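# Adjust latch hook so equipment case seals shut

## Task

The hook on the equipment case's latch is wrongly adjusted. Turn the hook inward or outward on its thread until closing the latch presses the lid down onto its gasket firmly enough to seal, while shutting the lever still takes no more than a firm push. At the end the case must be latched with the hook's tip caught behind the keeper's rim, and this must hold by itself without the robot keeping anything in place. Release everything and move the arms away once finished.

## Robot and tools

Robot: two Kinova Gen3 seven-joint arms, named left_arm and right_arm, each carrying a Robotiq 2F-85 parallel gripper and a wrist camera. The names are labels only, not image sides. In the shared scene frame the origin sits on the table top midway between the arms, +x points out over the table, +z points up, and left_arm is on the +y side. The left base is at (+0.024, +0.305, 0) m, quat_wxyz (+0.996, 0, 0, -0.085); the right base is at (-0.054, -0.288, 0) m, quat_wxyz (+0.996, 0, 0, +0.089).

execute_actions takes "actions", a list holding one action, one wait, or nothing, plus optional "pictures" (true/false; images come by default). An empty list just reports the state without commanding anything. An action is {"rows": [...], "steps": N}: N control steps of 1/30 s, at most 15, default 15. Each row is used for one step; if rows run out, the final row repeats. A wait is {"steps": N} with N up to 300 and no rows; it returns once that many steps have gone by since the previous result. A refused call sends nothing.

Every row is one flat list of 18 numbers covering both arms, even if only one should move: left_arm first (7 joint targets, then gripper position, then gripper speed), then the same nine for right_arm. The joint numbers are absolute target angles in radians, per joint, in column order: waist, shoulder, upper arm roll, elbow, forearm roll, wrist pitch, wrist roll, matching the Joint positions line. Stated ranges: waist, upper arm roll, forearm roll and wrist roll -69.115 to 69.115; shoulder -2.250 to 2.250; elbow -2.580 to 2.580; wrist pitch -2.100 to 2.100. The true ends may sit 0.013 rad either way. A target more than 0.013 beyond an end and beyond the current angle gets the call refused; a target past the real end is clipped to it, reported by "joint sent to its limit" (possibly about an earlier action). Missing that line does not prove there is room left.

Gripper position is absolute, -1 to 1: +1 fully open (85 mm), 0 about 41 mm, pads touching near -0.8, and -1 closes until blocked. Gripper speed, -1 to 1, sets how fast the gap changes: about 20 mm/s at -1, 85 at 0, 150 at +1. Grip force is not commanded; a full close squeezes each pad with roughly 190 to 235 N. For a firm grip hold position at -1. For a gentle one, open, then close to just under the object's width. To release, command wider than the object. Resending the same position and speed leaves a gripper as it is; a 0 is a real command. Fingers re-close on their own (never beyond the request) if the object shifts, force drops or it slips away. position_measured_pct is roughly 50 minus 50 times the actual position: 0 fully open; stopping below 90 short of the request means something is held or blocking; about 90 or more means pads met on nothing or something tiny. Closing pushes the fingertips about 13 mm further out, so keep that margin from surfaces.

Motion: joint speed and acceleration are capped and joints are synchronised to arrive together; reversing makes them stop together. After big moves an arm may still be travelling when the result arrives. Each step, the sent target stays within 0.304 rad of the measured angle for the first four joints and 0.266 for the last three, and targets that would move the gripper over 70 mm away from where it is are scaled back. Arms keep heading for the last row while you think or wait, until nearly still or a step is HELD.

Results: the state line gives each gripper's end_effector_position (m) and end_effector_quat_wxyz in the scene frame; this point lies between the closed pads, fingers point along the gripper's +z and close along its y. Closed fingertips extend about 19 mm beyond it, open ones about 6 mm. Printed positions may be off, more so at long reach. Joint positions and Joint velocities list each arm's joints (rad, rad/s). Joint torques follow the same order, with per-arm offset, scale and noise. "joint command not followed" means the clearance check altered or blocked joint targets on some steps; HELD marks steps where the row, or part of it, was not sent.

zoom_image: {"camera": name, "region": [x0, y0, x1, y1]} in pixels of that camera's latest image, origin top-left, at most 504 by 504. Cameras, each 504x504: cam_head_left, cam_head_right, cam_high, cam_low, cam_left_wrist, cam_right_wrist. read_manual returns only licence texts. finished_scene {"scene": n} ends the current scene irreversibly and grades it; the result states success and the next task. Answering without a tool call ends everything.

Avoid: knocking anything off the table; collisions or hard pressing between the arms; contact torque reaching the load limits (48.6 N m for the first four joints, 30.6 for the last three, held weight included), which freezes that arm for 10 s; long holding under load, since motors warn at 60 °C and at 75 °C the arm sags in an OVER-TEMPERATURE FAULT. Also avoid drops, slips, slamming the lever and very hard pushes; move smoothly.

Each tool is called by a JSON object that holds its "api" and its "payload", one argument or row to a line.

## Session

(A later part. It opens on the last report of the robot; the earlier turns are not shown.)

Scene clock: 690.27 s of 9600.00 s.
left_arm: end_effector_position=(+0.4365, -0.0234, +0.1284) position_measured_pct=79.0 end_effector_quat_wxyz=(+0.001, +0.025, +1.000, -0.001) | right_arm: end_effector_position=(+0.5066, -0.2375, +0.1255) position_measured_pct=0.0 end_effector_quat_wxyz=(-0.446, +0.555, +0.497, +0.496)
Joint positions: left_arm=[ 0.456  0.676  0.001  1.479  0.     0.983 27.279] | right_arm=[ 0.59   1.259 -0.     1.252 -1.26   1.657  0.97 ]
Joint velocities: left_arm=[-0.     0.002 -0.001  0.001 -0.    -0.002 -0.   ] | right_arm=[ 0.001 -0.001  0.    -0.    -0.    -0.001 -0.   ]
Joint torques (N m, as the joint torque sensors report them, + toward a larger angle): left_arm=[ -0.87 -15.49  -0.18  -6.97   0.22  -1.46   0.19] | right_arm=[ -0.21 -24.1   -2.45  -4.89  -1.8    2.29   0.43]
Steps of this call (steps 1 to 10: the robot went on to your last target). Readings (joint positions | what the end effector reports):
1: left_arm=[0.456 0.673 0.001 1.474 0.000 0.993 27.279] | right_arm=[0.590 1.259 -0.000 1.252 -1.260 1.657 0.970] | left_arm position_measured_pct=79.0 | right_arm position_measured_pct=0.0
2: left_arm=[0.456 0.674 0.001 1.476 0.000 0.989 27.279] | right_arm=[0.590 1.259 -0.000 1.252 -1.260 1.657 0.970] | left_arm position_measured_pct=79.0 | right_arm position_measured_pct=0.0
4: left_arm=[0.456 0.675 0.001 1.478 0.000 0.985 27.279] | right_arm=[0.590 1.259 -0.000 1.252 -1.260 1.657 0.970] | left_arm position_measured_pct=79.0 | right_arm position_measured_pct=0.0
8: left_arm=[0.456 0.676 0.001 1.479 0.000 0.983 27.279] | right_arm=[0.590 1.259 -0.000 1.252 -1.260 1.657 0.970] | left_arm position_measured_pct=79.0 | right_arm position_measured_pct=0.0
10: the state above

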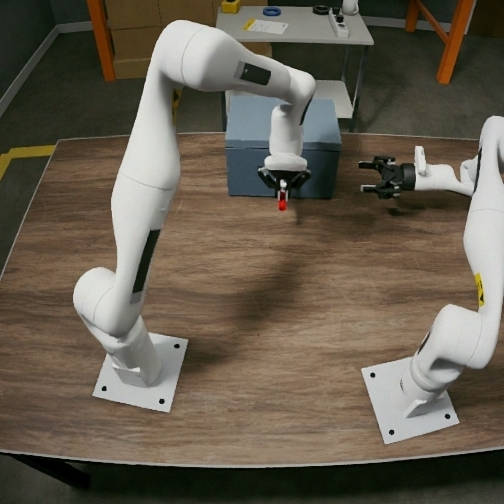

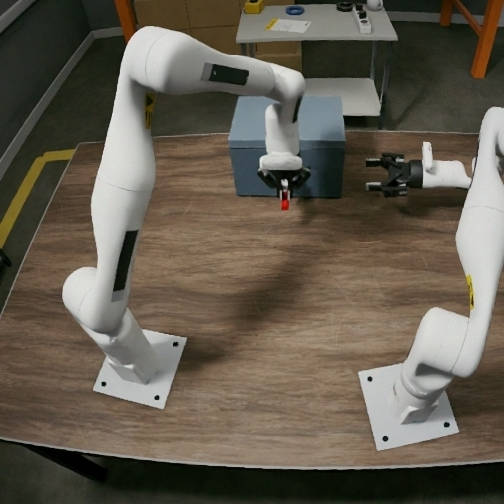

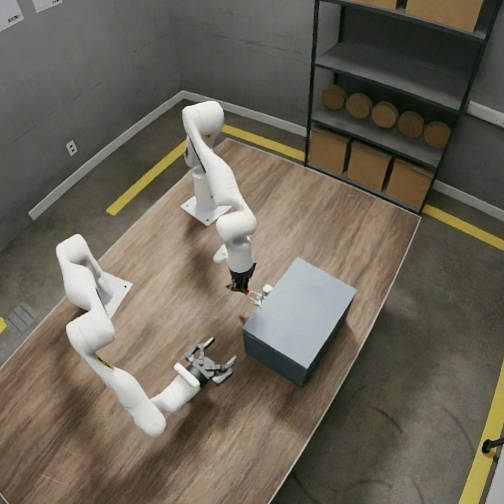

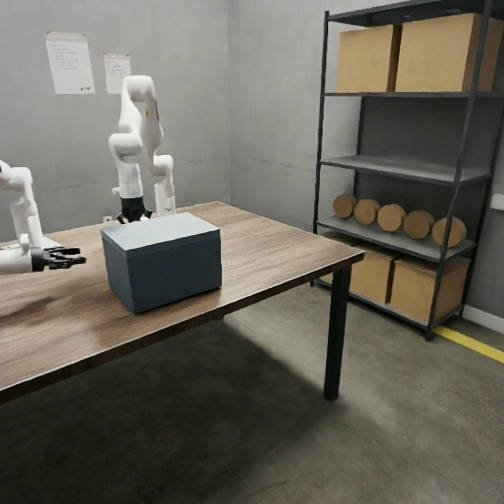

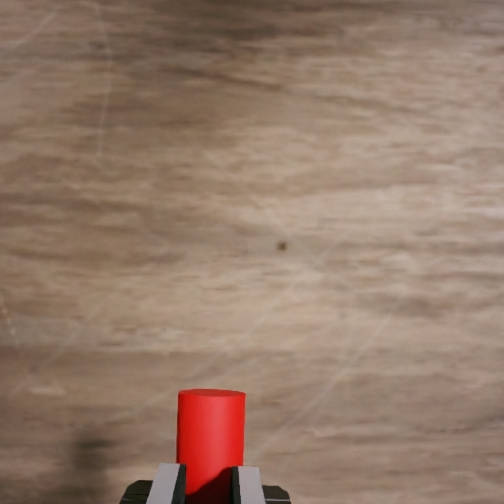

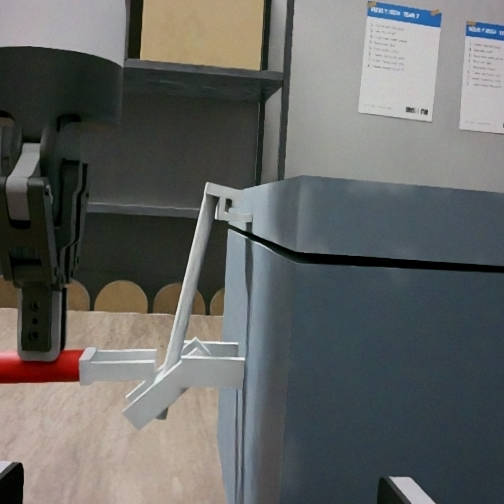

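{"api": "execute_actions", "payload": {
  "actions": [
    {"rows":[[0.4552,0.6851,0,1.4826,0,0.9739,27.279,-0.58,0,0.59,1.259,0,1.252,-1.26,1.657,0.97,1,0],[0.4552,0.6884,0,1.4849,0,0.9683,27.279,-0.58,0,0.59,1.259,0,1.252,-1.26,1.657,0.97,1,0],[0.4552,0.6917,0,1.4873,0,0.9626,27.279,-0.58,0,0.59,1.259,0,1.252,-1.26,1.657,0.97,1,0],[0.4552,0.695,0,1.4897,0,0.9569,27.279,-0.58,0,0.59,1.259,0,1.252,-1.26,1.657,0.97,1,0],[0.4552,0.6983,0,1.492,0,0.9513,27.279,-0.58,0,0.59,1.259,0,1.252,-1.26,1.657,0.97,1,0],[0.4552,0.7016,0,1.4944,0,0.9456,27.279,-0.58,0,0.59,1.259,0,1.252,-1.26,1.657,0.97,1,0],[0.4552,0.7048,0,1.4968,0,0.94,27.279,-0.58,0,0.59,1.259,0,1.252,-1.26,1.657,0.97,1,0],[0.4552,0.7081,0,1.4991,0,0.9344,27.279,-0.58,0,0.59,1.259,0,1.252,-1.26,1.657,0.97,1,0],[0.4552,0.7114,0,1.5015,0,0.9287,27.279,-0.58,0,0.59,1.259,0,1.252,-1.26,1.657,0.97,1,0],[0.4552,0.7147,0,1.5039,0,0.923,27.279,-0.58,0,0.59,1.259,0,1.252,-1.26,1.657,0.97,1,0],[0.4552,0.718,0,1.5062,0,0.9174,27.279,-0.58,0,0.59,1.259,0,1.252,-1.26,1.657,0.97,1,0],[0.4552,0.7213,0,1.5086,0,0.9117,27.279,-0.58,0,0.59,1.259,0,1.252,-1.26,1.657,0.97,1,0],[0.4552,0.7246,0,1.511,0,0.906,27.279,-0.58,0,0.59,1.259,0,1.252,-1.26,1.657,0.97,1,0],[0.4552,0.7279,0,1.5134,0,0.9003,27.279,-0.58,0,0.59,1.259,0,1.252,-1.26,1.657,0.97,1,0],[0.4552,0.7312,0,1.5157,0,0.8947,27.279,-0.58,0,0.59,1.259,0,1.252,-1.26,1.657,0.97,1,0]],"steps":15}
  ],
  "pictures": false
}}

{"api": "execute_actions", "payload": {
  "actions": [
    {"steps":10}
  ]
}}

Scene clock: 715.63 s of 9600.00 s.
left_arm: end_effector_position=(+0.4395, -0.0234, +0.1012) position_measured_pct=79.0 end_effector_quat_wxyz=(+0.004, +0.024, +1.000, -0.002) | right_arm: end_effector_position=(+0.5066, -0.2375, +0.1255) position_measured_pct=0.0 end_effector_quat_wxyz=(-0.446, +0.555, +0.497, +0.496)
Joint positions: left_arm=[ 0.455  0.714 -0.001  1.506 -0.001  0.911 27.279] | right_arm=[ 0.59   1.259 -0.     1.252 -1.26   1.657  0.97 ]
Joint velocities: left_arm=[-0.003  0.1   -0.002  0.068  0.001 -0.174 -0.   ] | right_arm=[-0.001  0.     0.001 -0.     0.     0.     0.   ]
Joint torques (N m, as the joint torque sensors report them, + toward a larger angle): left_arm=[  0.68 -15.31   0.59  -4.67   0.59   0.36   0.  ] | right_arm=[ -0.51 -24.18  -2.35  -4.71  -1.66   2.42   0.21]
Steps of this call (steps 1 to 30: the robot went on to your last target; steps 31 to 746: nothing new was sent; steps 747 to 761: all 15 steps of this action). Readings (joint positions | what the end effector reports):
747: left_arm=[0.456 0.677 0.001 1.480 0.000 0.982 27.279] | right_arm=[0.590 1.259 -0.000 1.252 -1.260 1.657 0.970] | left_arm position_measured_pct=79.0 | right_arm position_measured_pct=0.0
748: left_arm=[0.456 0.678 0.001 1.480 0.000 0.980 27.279] | right_arm=[0.590 1.259 -0.000 1.252 -1.260 1.657 0.970] | left_arm position_measured_pct=79.0 | right_arm position_measured_pct=0.0
750: left_arm=[0.456 0.682 0.001 1.483 0.000 0.973 27.279] | right_arm=[0.590 1.259 -0.000 1.252 -1.260 1.657 0.970] | left_arm position_measured_pct=79.0 | right_arm position_measured_pct=0.0
754: left_arm=[0.456 0.692 0.000 1.492 -0.000 0.953 27.279] | right_arm=[0.590 1.259 -0.000 1.252 -1.260 1.657 0.970] | left_arm position_measured_pct=79.0 | right_arm position_measured_pct=0.0
761: the state above

Scene clock: 715.97 s of 9600.00 s.
left_arm: end_effector_position=(+0.4380, -0.0233, +0.0930) position_measured_pct=79.0 end_effector_quat_wxyz=(+0.002, +0.024, +1.000, -0.002) | right_arm: end_effector_position=(+0.5066, -0.2375, +0.1255) position_measured_pct=0.0 end_effector_quat_wxyz=(-0.446, +0.555, +0.497, +0.496)
Joint positions: left_arm=[ 0.455  0.726 -0.     1.514 -0.     0.895 27.279] | right_arm=[ 0.59   1.259 -0.     1.252 -1.26   1.657  0.97 ]
Joint velocities: left_arm=[ 0.001  0.006  0.002  0.002  0.    -0.003 -0.   ] | right_arm=[ 0.002  0.001 -0.001 -0.001 -0.001 -0.     0.   ]
Joint torques (N m, as the joint torque sensors report them, + toward a larger angle): left_arm=[ -0.15 -17.65   0.81  -5.7    0.22  -0.57   0.07] | right_arm=[ -0.11 -23.79  -2.25  -4.51  -1.98   2.32   0.39]
Steps of this call (steps 1 to 10: the robot went on to your last target). Readings (joint positions | what the end effector reports):
1: left_arm=[0.455 0.718 -0.001 1.508 -0.001 0.906 27.279] | right_arm=[0.590 1.259 -0.000 1.252 -1.260 1.657 0.970] | left_arm position_measured_pct=79.0 | right_arm position_measured_pct=0.0
2: left_arm=[0.455 0.720 -0.001 1.510 -0.001 0.902 27.279] | right_arm=[0.590 1.259 -0.000 1.252 -1.260 1.657 0.970] | left_arm position_measured_pct=79.0 | right_arm position_measured_pct=0.0
4: left_arm=[0.455 0.723 -0.000 1.513 -0.000 0.898 27.279] | right_arm=[0.590 1.259 -0.000 1.252 -1.260 1.657 0.970] | left_arm position_measured_pct=79.0 | right_arm position_measured_pct=0.0
8: left_arm=[0.455 0.726 -0.000 1.514 -0.000 0.896 27.279] | right_arm=[0.590 1.259 -0.000 1.252 -1.260 1.657 0.970] | left_arm position_measured_pct=79.0 | right_arm position_measured_pct=0.0
10: the state above

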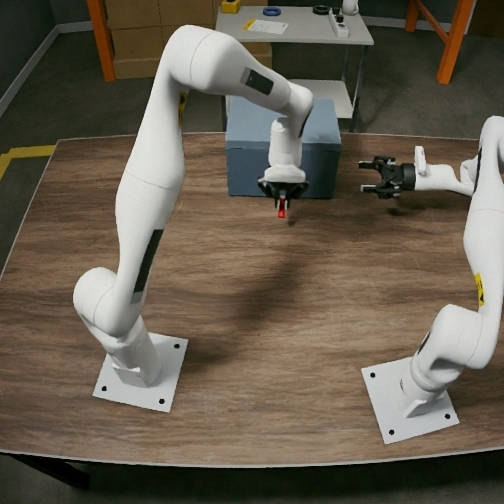

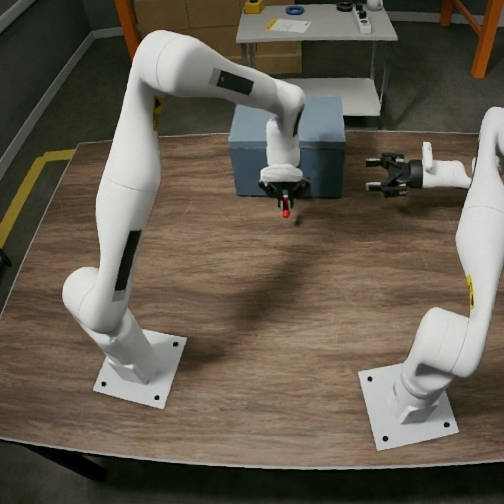

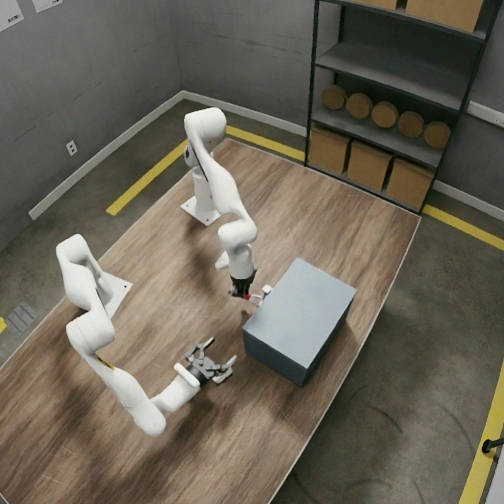

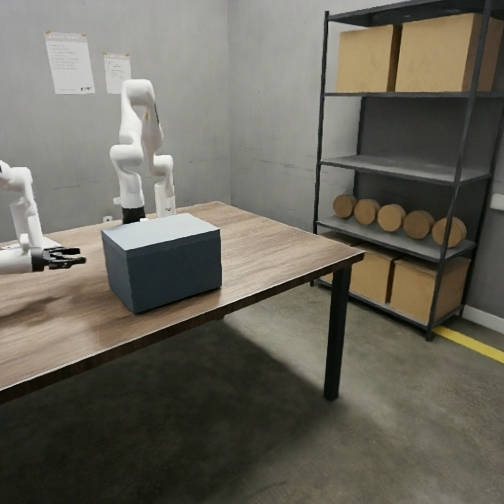

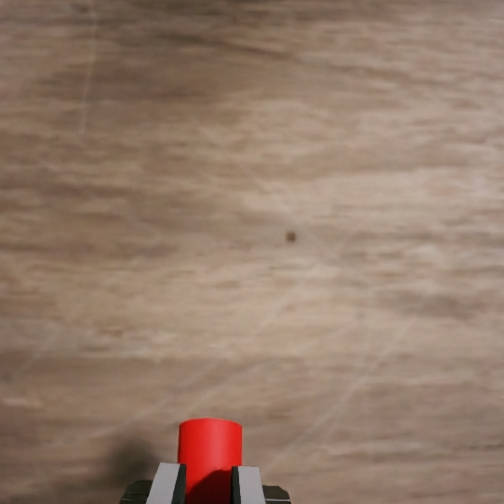

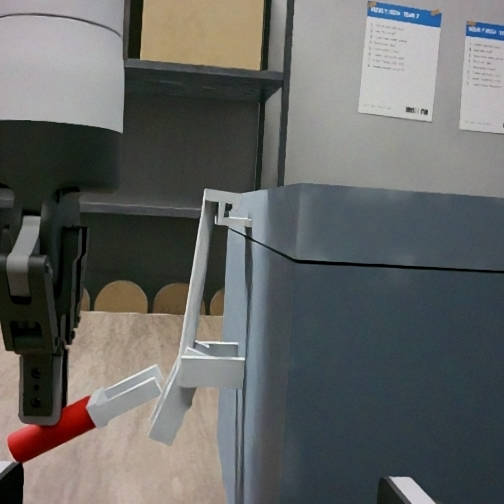

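{"api": "execute_actions", "payload": {
  "actions": []
}}

Scene clock: 747.60 s of 9600.00 s.
left_arm: end_effector_position=(+0.4377, -0.0233, +0.0921) position_measured_pct=79.0 end_effector_quat_wxyz=(+0.002, +0.025, +1.000, -0.001) | right_arm: end_effector_position=(+0.5066, -0.2375, +0.1255) position_measured_pct=0.0 end_effector_quat_wxyz=(-0.446, +0.555, +0.497, +0.496)
Joint positions: left_arm=[ 0.455  0.728 -0.     1.514 -0.     0.895 27.279] | right_arm=[ 0.59   1.259 -0.     1.252 -1.26   1.657  0.97 ]
Joint velocities: left_arm=[-0.001  0.002  0.    -0.     0.     0.    -0.001] | right_arm=[ 0.001  0.     0.     0.     0.    -0.    -0.   ]
Joint torques (N m, as the joint torque sensors report them, + toward a larger angle): left_arm=[  0.14 -18.23   0.31  -5.59   0.43  -0.33  -0.02] | right_arm=[ -0.32 -24.07  -2.29  -4.81  -1.81   2.42   0.52]
Steps of this call (steps 1 to 30: the robot went on to your last target; steps 31 to 949: nothing new was sent). Readings (joint positions | what the end effector reports):
1: left_arm=[0.455 0.726 -0.000 1.514 -0.000 0.895 27.279] | right_arm=[0.590 1.259 -0.000 1.252 -1.260 1.657 0.970] | left_arm position_measured_pct=79.0 | right_arm position_measured_pct=0.0
2: left_arm=[0.455 0.726 -0.000 1.514 -0.000 0.895 27.279] | right_arm=[0.590 1.259 -0.000 1.252 -1.260 1.657 0.970] | left_arm position_measured_pct=79.0 | right_arm position_measured_pct=0.0
4: left_arm=[0.455 0.727 -0.000 1.514 -0.000 0.895 27.279] | right_arm=[0.590 1.259 -0.000 1.252 -1.260 1.657 0.970] | left_arm position_measured_pct=79.0 | right_arm position_measured_pct=0.0
8: left_arm=[0.455 0.727 -0.000 1.514 -0.000 0.895 27.279] | right_arm=[0.590 1.259 -0.000 1.252 -1.260 1.657 0.970] | left_arm position_measured_pct=79.0 | right_arm position_measured_pct=0.0
949: the state above
All arms were judged still, so your last target was given up. Only a new action makes them travel on or press farther. Fingers that are still opening or closing keep moving.

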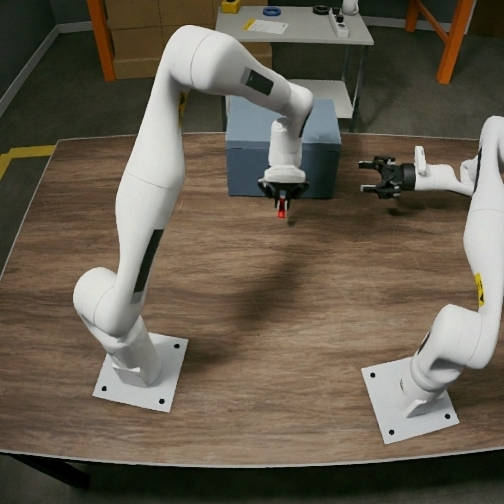

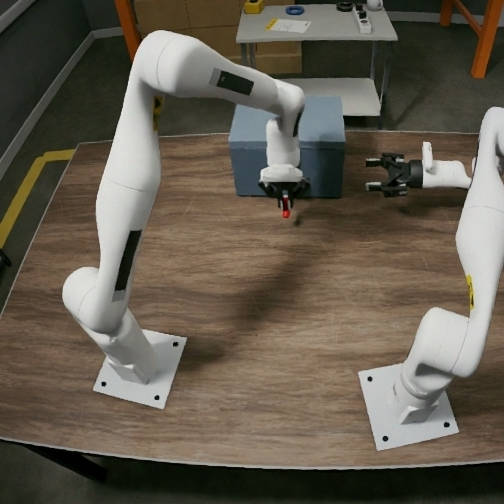

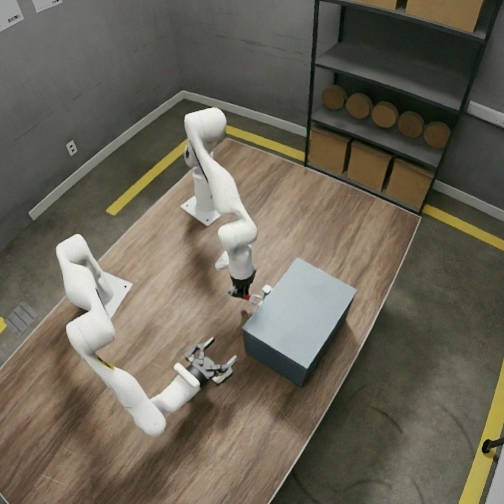

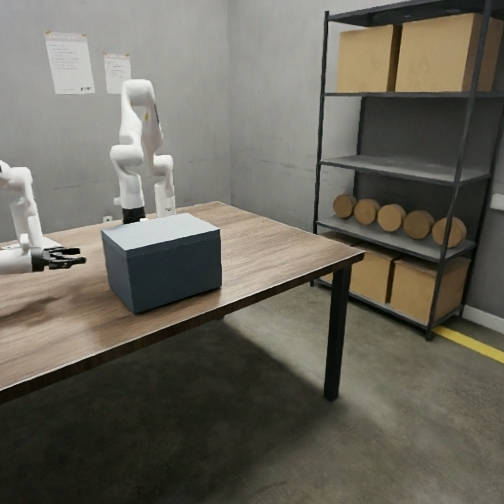

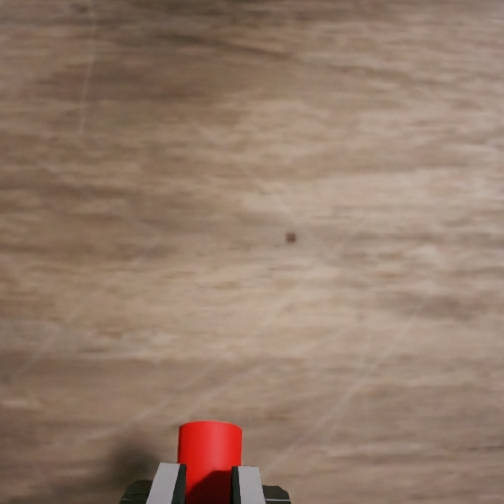

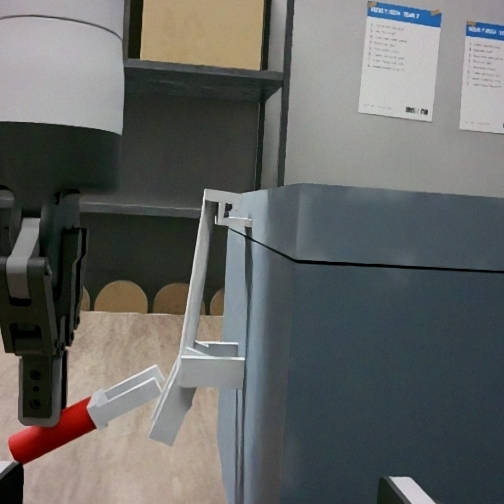

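{"api": "execute_actions", "payload": {
  "actions": [
    {"rows":[[0.4552,0.7335,0,1.5169,0,0.8912,27.279,-0.58,0,0.59,1.259,0,1.252,-1.26,1.657,0.97,1,0],[0.4552,0.7358,0,1.518,0,0.8877,27.279,-0.58,0,0.59,1.259,0,1.252,-1.26,1.657,0.97,1,0],[0.4552,0.7382,0,1.5192,0,0.8843,27.279,-0.58,0,0.59,1.259,0,1.252,-1.26,1.657,0.97,1,0],[0.4552,0.7405,0,1.5203,0,0.8808,27.279,-0.58,0,0.59,1.259,0,1.252,-1.26,1.657,0.97,1,0],[0.4552,0.7428,0,1.5215,0,0.8773,27.279,-0.58,0,0.59,1.259,0,1.252,-1.26,1.657,0.97,1,0],[0.4552,0.7452,0,1.5226,0,0.8738,27.279,-0.58,0,0.59,1.259,0,1.252,-1.26,1.657,0.97,1,0],[0.4552,0.7475,0,1.5238,0,0.8703,27.279,-0.58,0,0.59,1.259,0,1.252,-1.26,1.657,0.97,1,0],[0.4552,0.7498,0,1.5249,0,0.8669,27.279,-0.58,0,0.59,1.259,0,1.252,-1.26,1.657,0.97,1,0],[0.4552,0.7521,0,1.5261,0,0.8634,27.279,-0.58,0,0.59,1.259,0,1.252,-1.26,1.657,0.97,1,0],[0.4552,0.7545,0,1.5273,0,0.8599,27.279,-0.58,0,0.59,1.259,0,1.252,-1.26,1.657,0.97,1,0],[0.4552,0.7568,0,1.5284,0,0.8564,27.279,-0.58,0,0.59,1.259,0,1.252,-1.26,1.657,0.97,1,0],[0.4552,0.7591,0,1.5296,0,0.8529,27.279,-0.58,0,0.59,1.259,0,1.252,-1.26,1.657,0.97,1,0],[0.4552,0.7615,0,1.5307,0,0.8495,27.279,-0.58,0,0.59,1.259,0,1.252,-1.26,1.657,0.97,1,0],[0.4552,0.7638,0,1.5319,0,0.846,27.279,-0.58,0,0.59,1.259,0,1.252,-1.26,1.657,0.97,1,0],[0.4552,0.7661,0,1.533,0,0.8425,27.279,-0.58,0,0.59,1.259,0,1.252,-1.26,1.657,0.97,1,0]],"steps":15}
  ],
  "pictures": false
}}

{"api": "execute_actions", "payload": {
  "actions": [
    {"steps":20}
  ]
}}

Scene clock: 770.50 s of 9600.00 s.
left_arm: end_effector_position=(+0.4368, -0.0228, +0.0719) position_measured_pct=79.0 end_effector_quat_wxyz=(+0.000, +0.025, +1.000, -0.000) | right_arm: end_effector_position=(+0.5066, -0.2375, +0.1255) position_measured_pct=0.0 end_effector_quat_wxyz=(-0.446, +0.555, +0.497, +0.496)
Joint positions: left_arm=[ 0.455  0.759  0.     1.53   0.     0.852 27.279] | right_arm=[ 0.59   1.259 -0.     1.252 -1.26   1.657  0.97 ]
Joint velocities: left_arm=[-0.     0.077 -0.001  0.037 -0.001 -0.104  0.001] | right_arm=[-0.001  0.001 -0.     0.     0.    -0.    -0.   ]
Joint torques (N m, as the joint torque sensors report them, + toward a larger angle): left_arm=[ -0.12 -21.09   0.78  -6.44   0.28   0.07   0.12] | right_arm=[ -0.33 -23.8   -2.37  -4.87  -2.02   2.43   0.21]
Steps of this call (steps 1 to 672: nothing new was sent; steps 673 to 687: all 15 steps of this action). Readings (joint positions | what the end effector reports):
673: left_arm=[0.455 0.728 -0.000 1.514 -0.000 0.895 27.279] | right_arm=[0.590 1.259 -0.000 1.252 -1.260 1.657 0.970] | left_arm position_measured_pct=79.0 | right_arm position_measured_pct=0.0
674: left_arm=[0.455 0.729 -0.000 1.515 -0.000 0.893 27.279] | right_arm=[0.590 1.259 -0.000 1.252 -1.260 1.657 0.970] | left_arm position_measured_pct=79.0 | right_arm position_measured_pct=0.0
676: left_arm=[0.455 0.732 -0.000 1.516 -0.000 0.889 27.279] | right_arm=[0.590 1.259 -0.000 1.252 -1.260 1.657 0.970] | left_arm position_measured_pct=79.0 | right_arm position_measured_pct=0.0
680: left_arm=[0.455 0.741 0.000 1.521 0.000 0.877 27.279] | right_arm=[0.590 1.259 -0.000 1.252 -1.260 1.657 0.970] | left_arm position_measured_pct=79.0 | right_arm position_measured_pct=0.0
687: the state above

Scene clock: 771.17 s of 9600.00 s.
left_arm: end_effector_position=(+0.4367, -0.0227, +0.0675) position_measured_pct=79.0 end_effector_quat_wxyz=(+0.000, +0.025, +1.000, -0.000) | right_arm: end_effector_position=(+0.5066, -0.2375, +0.1255) position_measured_pct=0.0 end_effector_quat_wxyz=(-0.446, +0.555, +0.497, +0.496)
Joint positions: left_arm=[ 0.455  0.766  0.     1.533  0.     0.842 27.279] | right_arm=[ 0.59   1.259 -0.     1.252 -1.26   1.657  0.97 ]
Joint velocities: left_arm=[ 0.     0.001 -0.     0.     0.    -0.     0.   ] | right_arm=[ 0.001  0.    -0.    -0.    -0.     0.    -0.   ]
Joint torques (N m, as the joint torque sensors report them, + toward a larger angle): left_arm=[ -0.13 -21.24   0.76  -6.29   0.33  -0.07   0.37] | right_arm=[ -0.14 -24.03  -2.4   -5.08  -1.95   2.26   0.28]
Steps of this call (steps 1 to 15: the robot went on to your last target; steps 16 to 20: nothing new was sent). Readings (joint positions | what the end effector reports):
1: left_arm=[0.455 0.761 -0.000 1.531 -0.000 0.849 27.279] | right_arm=[0.590 1.259 -0.000 1.252 -1.260 1.657 0.970] | left_arm position_measured_pct=79.0 | right_arm position_measured_pct=0.0
2: left_arm=[0.455 0.763 -0.000 1.532 -0.000 0.847 27.279] | right_arm=[0.590 1.259 -0.000 1.252 -1.260 1.657 0.970] | left_arm position_measured_pct=79.0 | right_arm position_measured_pct=0.0
4: left_arm=[0.455 0.765 -0.000 1.533 -0.000 0.844 27.279] | right_arm=[0.590 1.259 -0.000 1.252 -1.260 1.657 0.970] | left_arm position_measured_pct=79.0 | right_arm position_measured_pct=0.0
8: left_arm=[0.455 0.766 -0.000 1.533 0.000 0.843 27.279] | right_arm=[0.590 1.259 -0.000 1.252 -1.260 1.657 0.970] | left_arm position_measured_pct=79.0 | right_arm position_measured_pct=0.0
20: the state above
All arms were judged still, so your last target was given up. Only a new action makes them travel on or press farther. Fingers that are still opening or closing keep moving.

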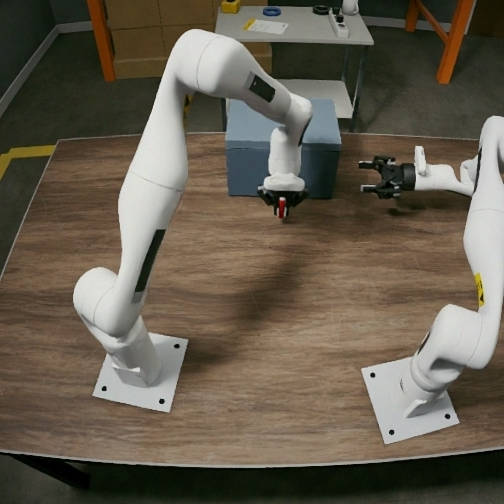

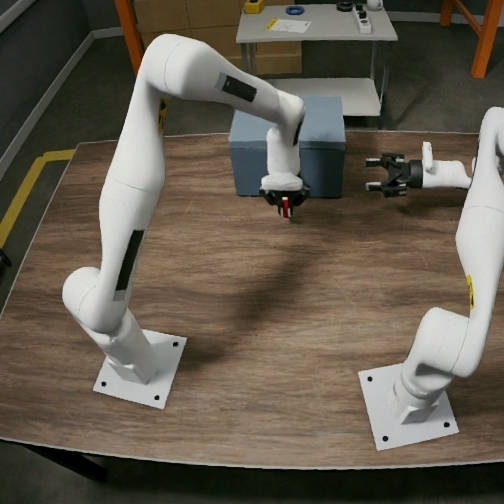

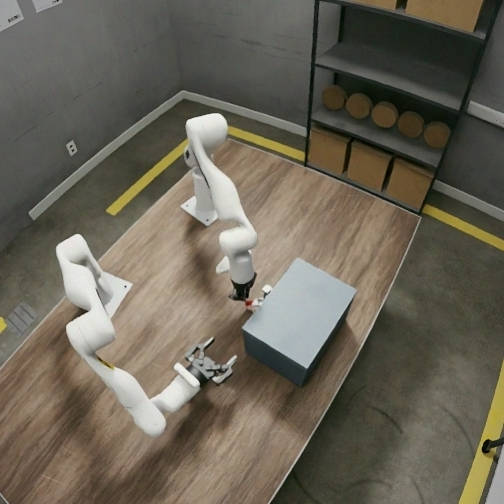

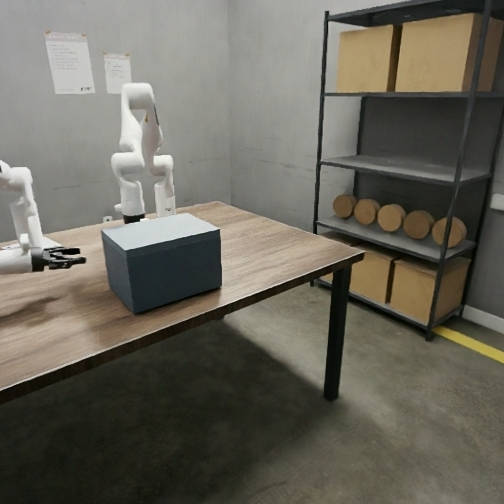

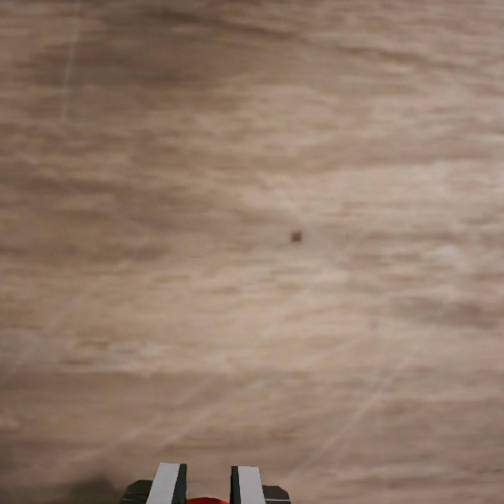

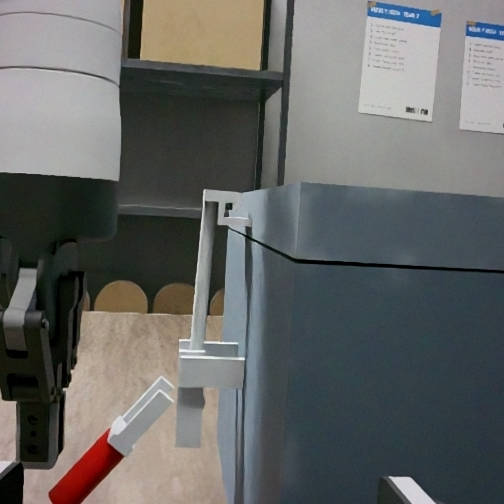

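{"api": "zoom_image", "payload": {
  "camera": "cam_right_wrist",
  "region": [150, 160, 350, 300]
}}

{"api": "zoom_image", "payload": {
  "camera": "cam_right_wrist",
  "region": [10, 320, 270, 504]
}}

Region (150, 160, 350, 300) of cam_right_wrist's 504x504 image, scaled by 2.520; it fills the top 353 rows of this view, and the rest is white.

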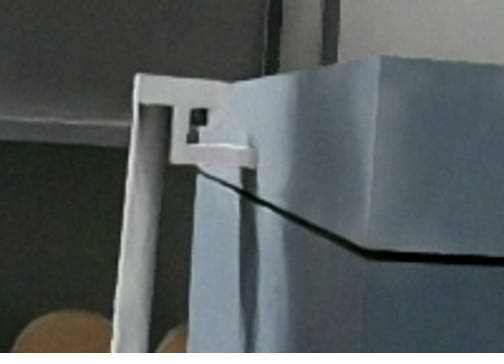

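Region (10, 320, 270, 504) of cam_right_wrist's 504x504 image, scaled by 1.938; it fills the top 357 rows of this view, and the rest is white.

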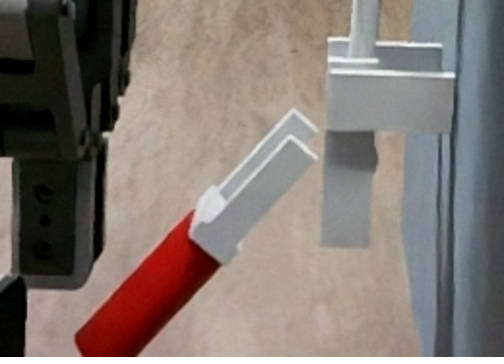

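{"api": "zoom_image", "payload": {
  "camera": "cam_right_wrist",
  "region": [200, 175, 320, 275]
}}

Region (200, 175, 320, 275) of cam_right_wrist's 504x504 image, scaled by 4.200.

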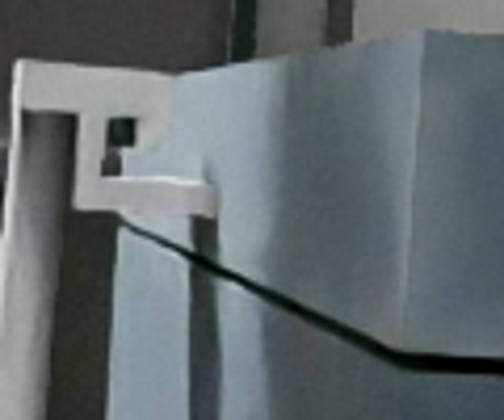

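{"api": "execute_actions", "payload": {
  "actions": [
    {"rows":[[0.4552,0.7576,0,1.5265,0,0.8575,27.279,-0.58,0,0.59,1.259,0,1.252,-1.26,1.657,0.97,1,0],[0.4552,0.7491,0,1.52,0,0.8725,27.279,-0.58,0,0.6,1.25,0,1.252,-1.26,1.657,0.97,1,0],[0.4552,0.7406,0,1.5135,0,0.8875,27.279,-0.58,0,0.62,1.24,0,1.255,-1.26,1.657,0.97,1,0],[0.4552,0.7321,0,1.507,0,0.9026,27.279,-0.58,0,0.64,1.23,0,1.258,-1.26,1.657,0.97,1,0],[0.4552,0.7235,0,1.5005,0,0.9176,27.279,-0.58,0,0.66,1.22,0,1.26,-1.26,1.657,0.97,1,0],[0.4552,0.715,0,1.494,0,0.9327,27.279,-0.58,0,0.68,1.21,0,1.262,-1.26,1.657,0.97,1,0],[0.4552,0.7065,0,1.4874,0,0.9477,27.279,-0.58,0,0.70,1.20,0,1.265,-1.26,1.657,0.97,1,0],[0.4552,0.698,0,1.4809,0,0.9628,27.279,-0.58,0,0.72,1.19,0,1.268,-1.26,1.657,0.97,1,0],[0.4552,0.6894,0,1.4744,0,0.9778,27.279,-0.58,0,0.74,1.18,0,1.27,-1.26,1.657,0.97,1,0],[0.4552,0.6809,0,1.4679,0,0.9929,27.279,-0.58,0,0.76,1.17,0,1.273,-1.26,1.657,0.97,1,0],[0.4552,0.6724,0,1.4613,0,1.0079,27.279,-0.58,0,0.78,1.16,0,1.276,-1.26,1.657,0.97,1,0],[0.4552,0.6639,0,1.4548,0,1.023,27.279,-0.58,0,0.80,1.15,0,1.279,-1.26,1.657,0.97,1,0],[0.4552,0.6554,0,1.4483,0,1.038,27.279,-0.58,0,0.82,1.14,0,1.282,-1.26,1.657,0.97,1,0],[0.4552,0.6468,0,1.4417,0,1.0531,27.279,-0.58,0,0.84,1.13,0,1.285,-1.26,1.657,0.97,1,0],[0.4552,0.6383,0,1.4352,0,1.0681,27.279,-0.58,0,0.86,1.12,0,1.288,-1.26,1.657,0.97,1,0]],"steps":15}
  ],
  "pictures": false
}}

{"api": "execute_actions", "payload": {
  "actions": [
    {"rows":[[0.4552,0.61,0,1.44,0,1.09,27.279,-0.58,0,0.88,1.08,0,1.3,-1.26,1.657,0.97,1,0],[0.4552,0.58,0,1.45,0,1.11,27.279,-0.58,0,0.9,1.05,0,1.31,-1.26,1.657,0.97,1,0],[0.4552,0.55,0,1.46,0,1.13,27.279,-0.58,0,0.92,1.02,0,1.32,-1.26,1.657,0.97,1,0],[0.4552,0.52,0,1.475,0,1.145,27.279,-0.58,0,0.94,0.99,0,1.33,-1.26,1.657,0.97,1,0],[0.4552,0.49,0,1.49,0,1.16,27.279,-0.58,0,0.96,0.96,0,1.34,-1.26,1.657,0.97,1,0],[0.4552,0.46,0,1.505,0,1.175,27.279,-0.58,0,0.98,0.93,0,1.35,-1.26,1.657,0.97,1,0],[0.4552,0.43,0,1.52,0,1.19,27.279,-0.58,0,1.0,0.9,0,1.35,-1.26,1.657,0.97,1,0],[0.4552,0.40,0,1.535,0,1.205,27.279,-0.2,0,1.0,0.9,0,1.35,-1.26,1.657,0.97,1,0]],"steps":15}
  ]
}}

Scene clock: 811.60 s of 9600.00 s.
left_arm: end_effector_position=(+0.4379, -0.0235, +0.1394) position_measured_pct=79.0 end_effector_quat_wxyz=(+0.000, +0.025, +1.000, -0.000) | right_arm: end_effector_position=(+0.5117, -0.3464, +0.1716) position_measured_pct=0.0 end_effector_quat_wxyz=(-0.371, +0.590, +0.466, +0.545)
Joint positions: left_arm=[ 0.455  0.666 -0.     1.457  0.     1.018 27.279] | right_arm=[ 0.777  1.161 -0.     1.276 -1.26   1.657  0.97 ]
Joint velocities: left_arm=[-0.    -0.252 -0.001 -0.195 -0.001  0.448  0.001] | right_arm=[ 0.574 -0.288  0.     0.082  0.    -0.     0.   ]
Joint torques (N m, as the joint torque sensors report them, + toward a larger angle): left_arm=[ -0.32 -20.55   0.03  -7.04   0.35  -0.17   0.08] | right_arm=[  0.18 -24.57  -2.4   -4.88  -2.     2.31   0.1 ]
Steps of this call (steps 1 to 1198: nothing new was sent; steps 1199 to 1213: all 15 steps of this action). Readings (joint positions | what the end effector reports):
1199: left_arm=[0.455 0.765 -0.000 1.533 0.000 0.844 27.279] | right_arm=[0.590 1.259 -0.000 1.252 -1.260 1.657 0.970] | left_arm position_measured_pct=79.0 | right_arm position_measured_pct=0.0
1200: left_arm=[0.455 0.762 -0.000 1.531 -0.000 0.848 27.279] | right_arm=[0.591 1.258 -0.000 1.252 -1.260 1.657 0.970] | left_arm position_measured_pct=79.0 | right_arm position_measured_pct=0.0
1202: left_arm=[0.455 0.752 -0.000 1.523 -0.000 0.865 27.279] | right_arm=[0.603 1.251 -0.001 1.253 -1.260 1.657 0.970] | left_arm position_measured_pct=79.0 | right_arm position_measured_pct=0.0
1206: left_arm=[0.455 0.724 -0.000 1.501 -0.000 0.916 27.279] | right_arm=[0.653 1.224 -0.001 1.259 -1.260 1.657 0.970] | left_arm position_measured_pct=79.0 | right_arm position_measured_pct=0.0
1213: the state above

Scene clock: 812.10 s of 9600.00 s.
left_arm: end_effector_position=(+0.3830, +0.0159, +0.2456) position_measured_pct=63.1 end_effector_quat_wxyz=(-0.001, +0.025, +1.000, +0.001) | right_arm: end_effector_position=(+0.4824, -0.4622, +0.2870) position_measured_pct=0.0 end_effector_quat_wxyz=(-0.243, +0.619, +0.455, +0.592)
Joint positions: left_arm=[ 0.455  0.41   0.     1.531  0.     1.203 27.279] | right_arm=[ 0.992  0.911  0.001  1.347 -1.261  1.658  0.97 ]
Joint velocities: left_arm=[ 0.    -0.12   0.001  0.068 -0.     0.075  0.001] | right_arm=[ 0.096 -0.13  -0.     0.035  0.     0.001  0.   ]
Joint torques (N m, as the joint torque sensors report them, + toward a larger angle): left_arm=[ -0.33 -13.76   0.28  -8.79   0.52  -0.28   0.09] | right_arm=[ -2.81 -17.82  -2.41  -5.07  -2.29   1.58   0.3 ]
Steps of this call (steps 1 to 15: all 15 steps of this action). Readings (joint positions | what the end effector reports):
1: left_arm=[0.455 0.657 -0.000 1.451 0.000 1.033 27.279] | right_arm=[0.797 1.151 -0.000 1.279 -1.260 1.657 0.970] | left_arm position_measured_pct=79.0 | right_arm position_measured_pct=0.0
2: left_arm=[0.455 0.645 -0.000 1.447 0.000 1.047 27.279] | right_arm=[0.816 1.137 0.000 1.283 -1.260 1.656 0.970] | left_arm position_measured_pct=79.0 | right_arm position_measured_pct=0.0
4: left_arm=[0.455 0.613 -0.000 1.447 -0.000 1.076 27.279] | right_arm=[0.852 1.100 0.001 1.294 -1.260 1.656 0.970] | left_arm position_measured_pct=79.0 | right_arm position_measured_pct=0.0
8: left_arm=[0.455 0.525 -0.000 1.471 0.000 1.134 27.279] | right_arm=[0.915 1.018 0.000 1.320 -1.260 1.657 0.970] | left_arm position_measured_pct=79.0 | right_arm position_measured_pct=0.0
15: the state above

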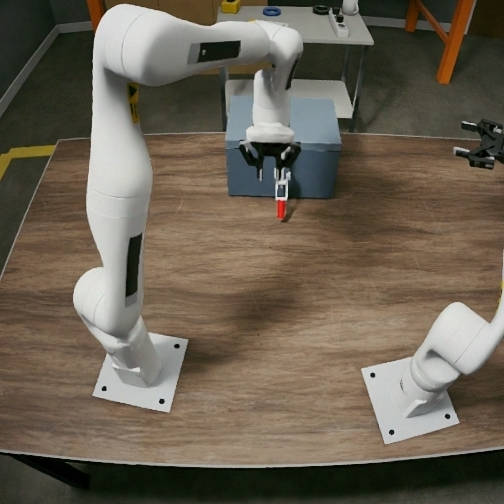

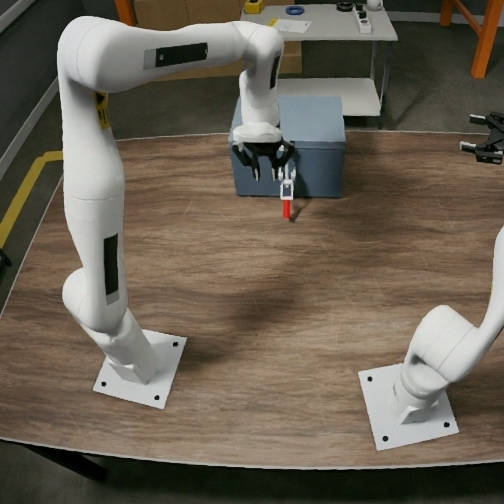

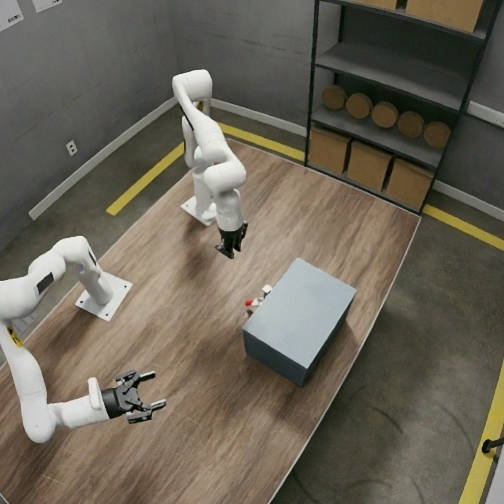

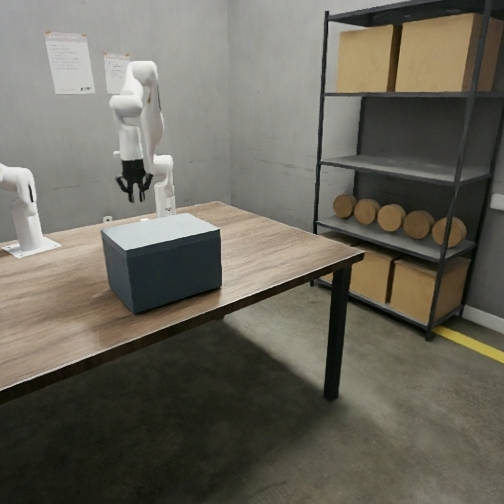

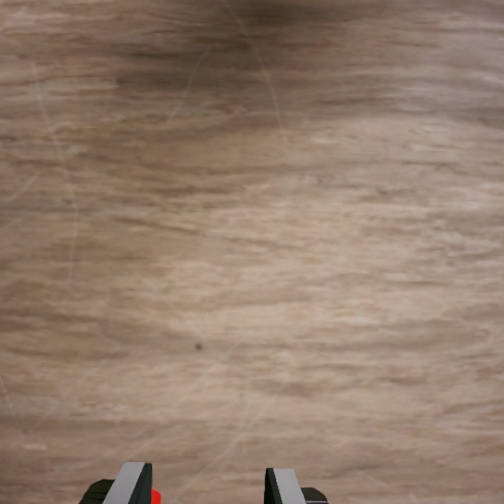

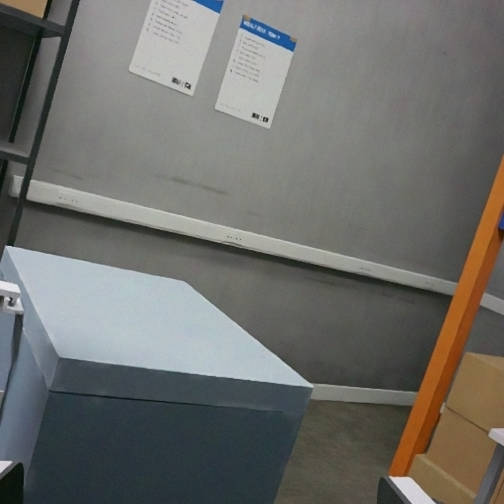

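{"api": "execute_actions", "payload": {
  "actions": [
    {"rows":[[0.42,0.38,0,1.55,0,1.21,27.279,0.5,0,1.0,0.9,0,1.35,-1.26,1.657,0.97,1,0],[0.42,0.36,0,1.56,0,1.22,27.279,0.5,0,1.0,0.9,0,1.35,-1.26,1.657,0.97,1,0],[0.38,0.34,0,1.57,0,1.23,27.279,0.5,0,1.0,0.9,0,1.35,-1.26,1.657,0.97,1,0],[0.35,0.32,0,1.58,0,1.24,27.279,0.5,0,1.0,0.9,0,1.35,-1.26,1.657,0.97,1,0],[0.32,0.30,0,1.59,0,1.25,27.279,0.5,0,1.0,0.9,0,1.35,-1.26,1.657,0.97,1,0],[0.29,0.28,0,1.6,0,1.26,27.279,0.5,0,1.0,0.9,0,1.35,-1.26,1.657,0.97,1,0],[0.26,0.26,0,1.61,0,1.27,27.279,0.5,0,1.0,0.9,0,1.35,-1.26,1.657,0.97,1,0],[0.23,0.25,0,1.62,0,1.27,27.279,0.5,0,1.0,0.9,0,1.35,-1.26,1.657,0.97,1,0],[0.20,0.24,0,1.63,0,1.27,27.279,0.5,0,1.0,0.9,0,1.35,-1.26,1.657,0.97,1,0],[0.17,0.23,0,1.635,0,1.275,27.279,0.5,0,1.0,0.9,0,1.35,-1.26,1.657,0.97,1,0],[0.14,0.22,0,1.64,0,1.28,27.279,0.5,0,1.0,0.9,0,1.35,-1.26,1.657,0.97,1,0],[0.12,0.21,0,1.645,0,1.285,27.279,0.5,0,1.0,0.9,0,1.35,-1.26,1.657,0.97,1,0],[0.1,0.2,0,1.65,0,1.29,27.279,0.5,0,1.0,0.9,0,1.35,-1.26,1.657,0.97,1,0]],"steps":15}
  ],
  "pictures": false
}}

{"api": "execute_actions", "payload": {
  "actions": [
    {"steps":20}
  ]
}}

{"api": "zoom_image", "payload": {
  "camera": "cam_head_left",
  "region": [230, 100, 340, 230]
}}

Scene clock: 829.53 s of 9600.00 s.
left_arm: end_effector_position=(+0.3915, +0.1488, +0.2919) position_measured_pct=26.2 end_effector_quat_wxyz=(+0.001, -0.117, +0.993, +0.000) | right_arm: end_effector_position=(+0.4806, -0.4653, +0.2917) position_measured_pct=0.0 end_effector_quat_wxyz=(-0.238, +0.620, +0.455, +0.593)
Joint positions: left_arm=[ 0.172  0.233 -0.001  1.631 -0.001  1.276 27.279] | right_arm=[ 1.     0.9   -0.     1.35  -1.26   1.657  0.97 ]
Joint velocities: left_arm=[-0.643 -0.296 -0.016  0.174 -0.009  0.132 -0.   ] | right_arm=[-0.001  0.002  0.     0.    -0.    -0.001 -0.   ]
Joint torques (N m, as the joint torque sensors report them, + toward a larger angle): left_arm=[  1.11 -13.02   1.54  -8.85   0.53  -0.51  -0.29] | right_arm=[ -0.18 -22.4   -2.    -6.79  -2.61   1.98   0.12]
Steps of this call (steps 1 to 30: the robot went on to your last target; steps 31 to 508: nothing new was sent; steps 509 to 523: all 15 steps of this action). Readings (joint positions | what the end effector reports):
509: left_arm=[0.454 0.399 0.000 1.535 0.000 1.205 27.279] | right_arm=[1.000 0.900 -0.000 1.350 -1.260 1.657 0.970] | left_arm position_measured_pct=59.9 | right_arm position_measured_pct=0.0
510: left_arm=[0.447 0.395 0.002 1.538 0.001 1.205 27.279] | right_arm=[1.000 0.900 -0.000 1.350 -1.260 1.657 0.970] | left_arm position_measured_pct=59.5 | right_arm position_measured_pct=0.0
512: left_arm=[0.423 0.374 0.002 1.550 0.001 1.212 27.279] | right_arm=[1.000 0.900 -0.000 1.350 -1.260 1.657 0.970] | left_arm position_measured_pct=55.2 | right_arm position_measured_pct=0.0
516: left_arm=[0.345 0.320 0.001 1.579 0.000 1.239 27.279] | right_arm=[1.000 0.900 -0.000 1.350 -1.260 1.657 0.970] | left_arm position_measured_pct=44.0 | right_arm position_measured_pct=0.0
523: the state above

Scene clock: 830.20 s of 9600.00 s.
left_arm: end_effector_position=(+0.3900, +0.1784, +0.2992) position_measured_pct=25.0 end_effector_quat_wxyz=(+0.001, -0.152, +0.988, -0.000) | right_arm: end_effector_position=(+0.4806, -0.4653, +0.2917) position_measured_pct=0.0 end_effector_quat_wxyz=(-0.238, +0.620, +0.455, +0.593)
Joint positions: left_arm=[ 0.1    0.2   -0.     1.65  -0.     1.29  27.279] | right_arm=[ 1.     0.9   -0.     1.35  -1.26   1.657  0.97 ]
Joint velocities: left_arm=[-0.002  0.001  0.001  0.    -0.     0.    -0.001] | right_arm=[-0.    -0.003 -0.001  0.     0.    -0.    -0.   ]
Joint torques (N m, as the joint torque sensors report them, + toward a larger angle): left_arm=[ -0.24 -13.14   0.17  -8.43   0.37  -0.2    0.1 ] | right_arm=[ -0.24 -22.37  -1.52  -6.58  -2.23   1.88   0.14]
Steps of this call (steps 1 to 20: the robot went on to your last target). Readings (joint positions | what the end effector reports):
1: left_arm=[0.152 0.224 -0.001 1.637 -0.001 1.280 27.279] | right_arm=[1.000 0.900 -0.000 1.350 -1.260 1.657 0.970] | left_arm position_measured_pct=25.8 | right_arm position_measured_pct=0.0
2: left_arm=[0.136 0.216 -0.002 1.641 -0.001 1.284 27.279] | right_arm=[1.000 0.900 -0.000 1.350 -1.260 1.657 0.970] | left_arm position_measured_pct=25.4 | right_arm position_measured_pct=0.0
4: left_arm=[0.116 0.207 -0.002 1.647 -0.001 1.288 27.279] | right_arm=[1.000 0.900 -0.000 1.350 -1.260 1.657 0.970] | left_arm position_measured_pct=25.0 | right_arm position_measured_pct=0.0
8: left_arm=[0.105 0.202 -0.000 1.650 -0.000 1.290 27.279] | right_arm=[1.000 0.900 -0.000 1.350 -1.260 1.657 0.970] | left_arm position_measured_pct=25.0 | right_arm position_measured_pct=0.0
20: the state above

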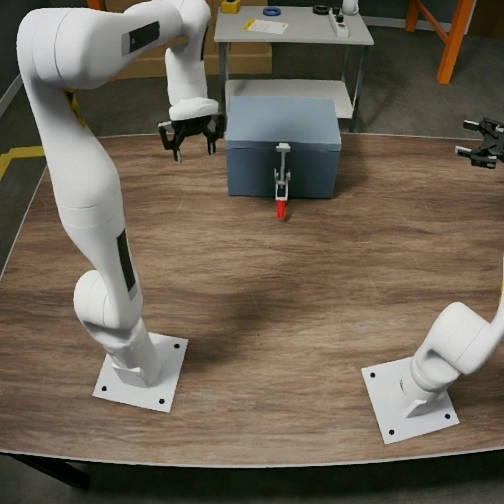

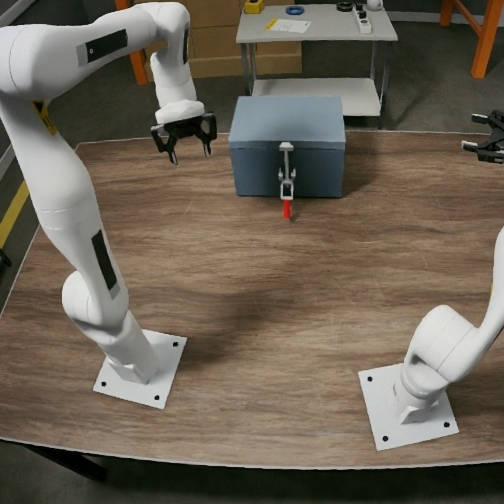

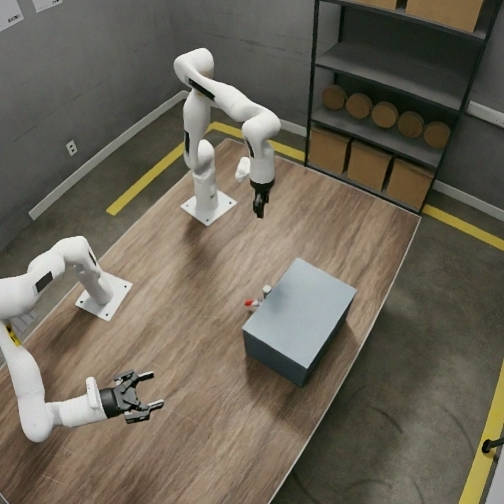

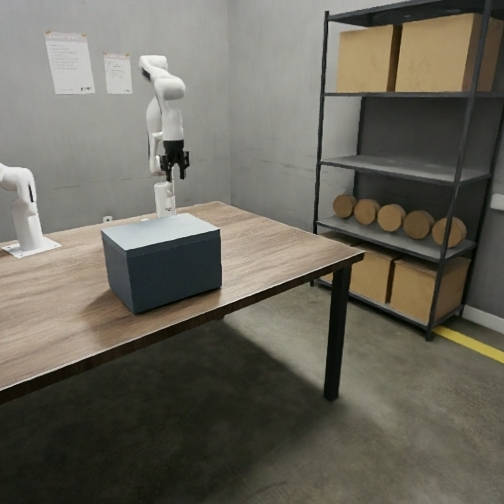

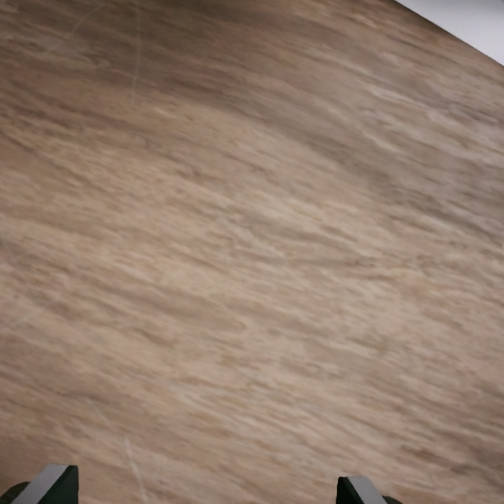

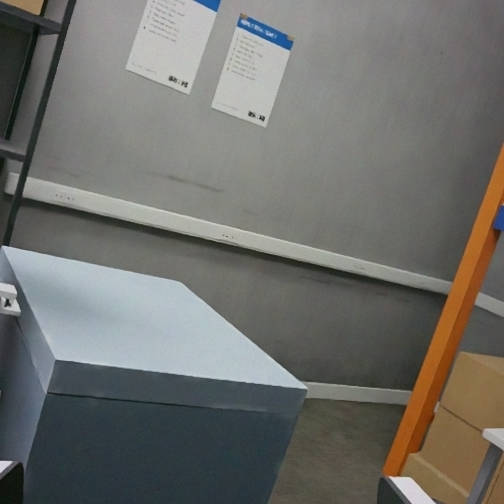

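Region (230, 100, 340, 230) of cam_head_left's 504x504 image, scaled by 3.877, with more detail than that image has; it fills the left 426 columns of this view, and the rest is white.

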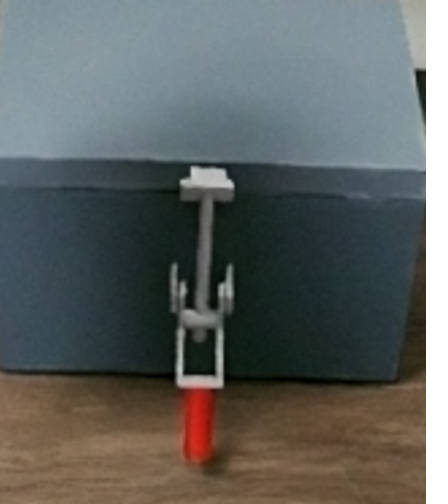

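{"api": "finished_scene", "payload": {
  "scene": 2
}}

The scene is finished: the task was done.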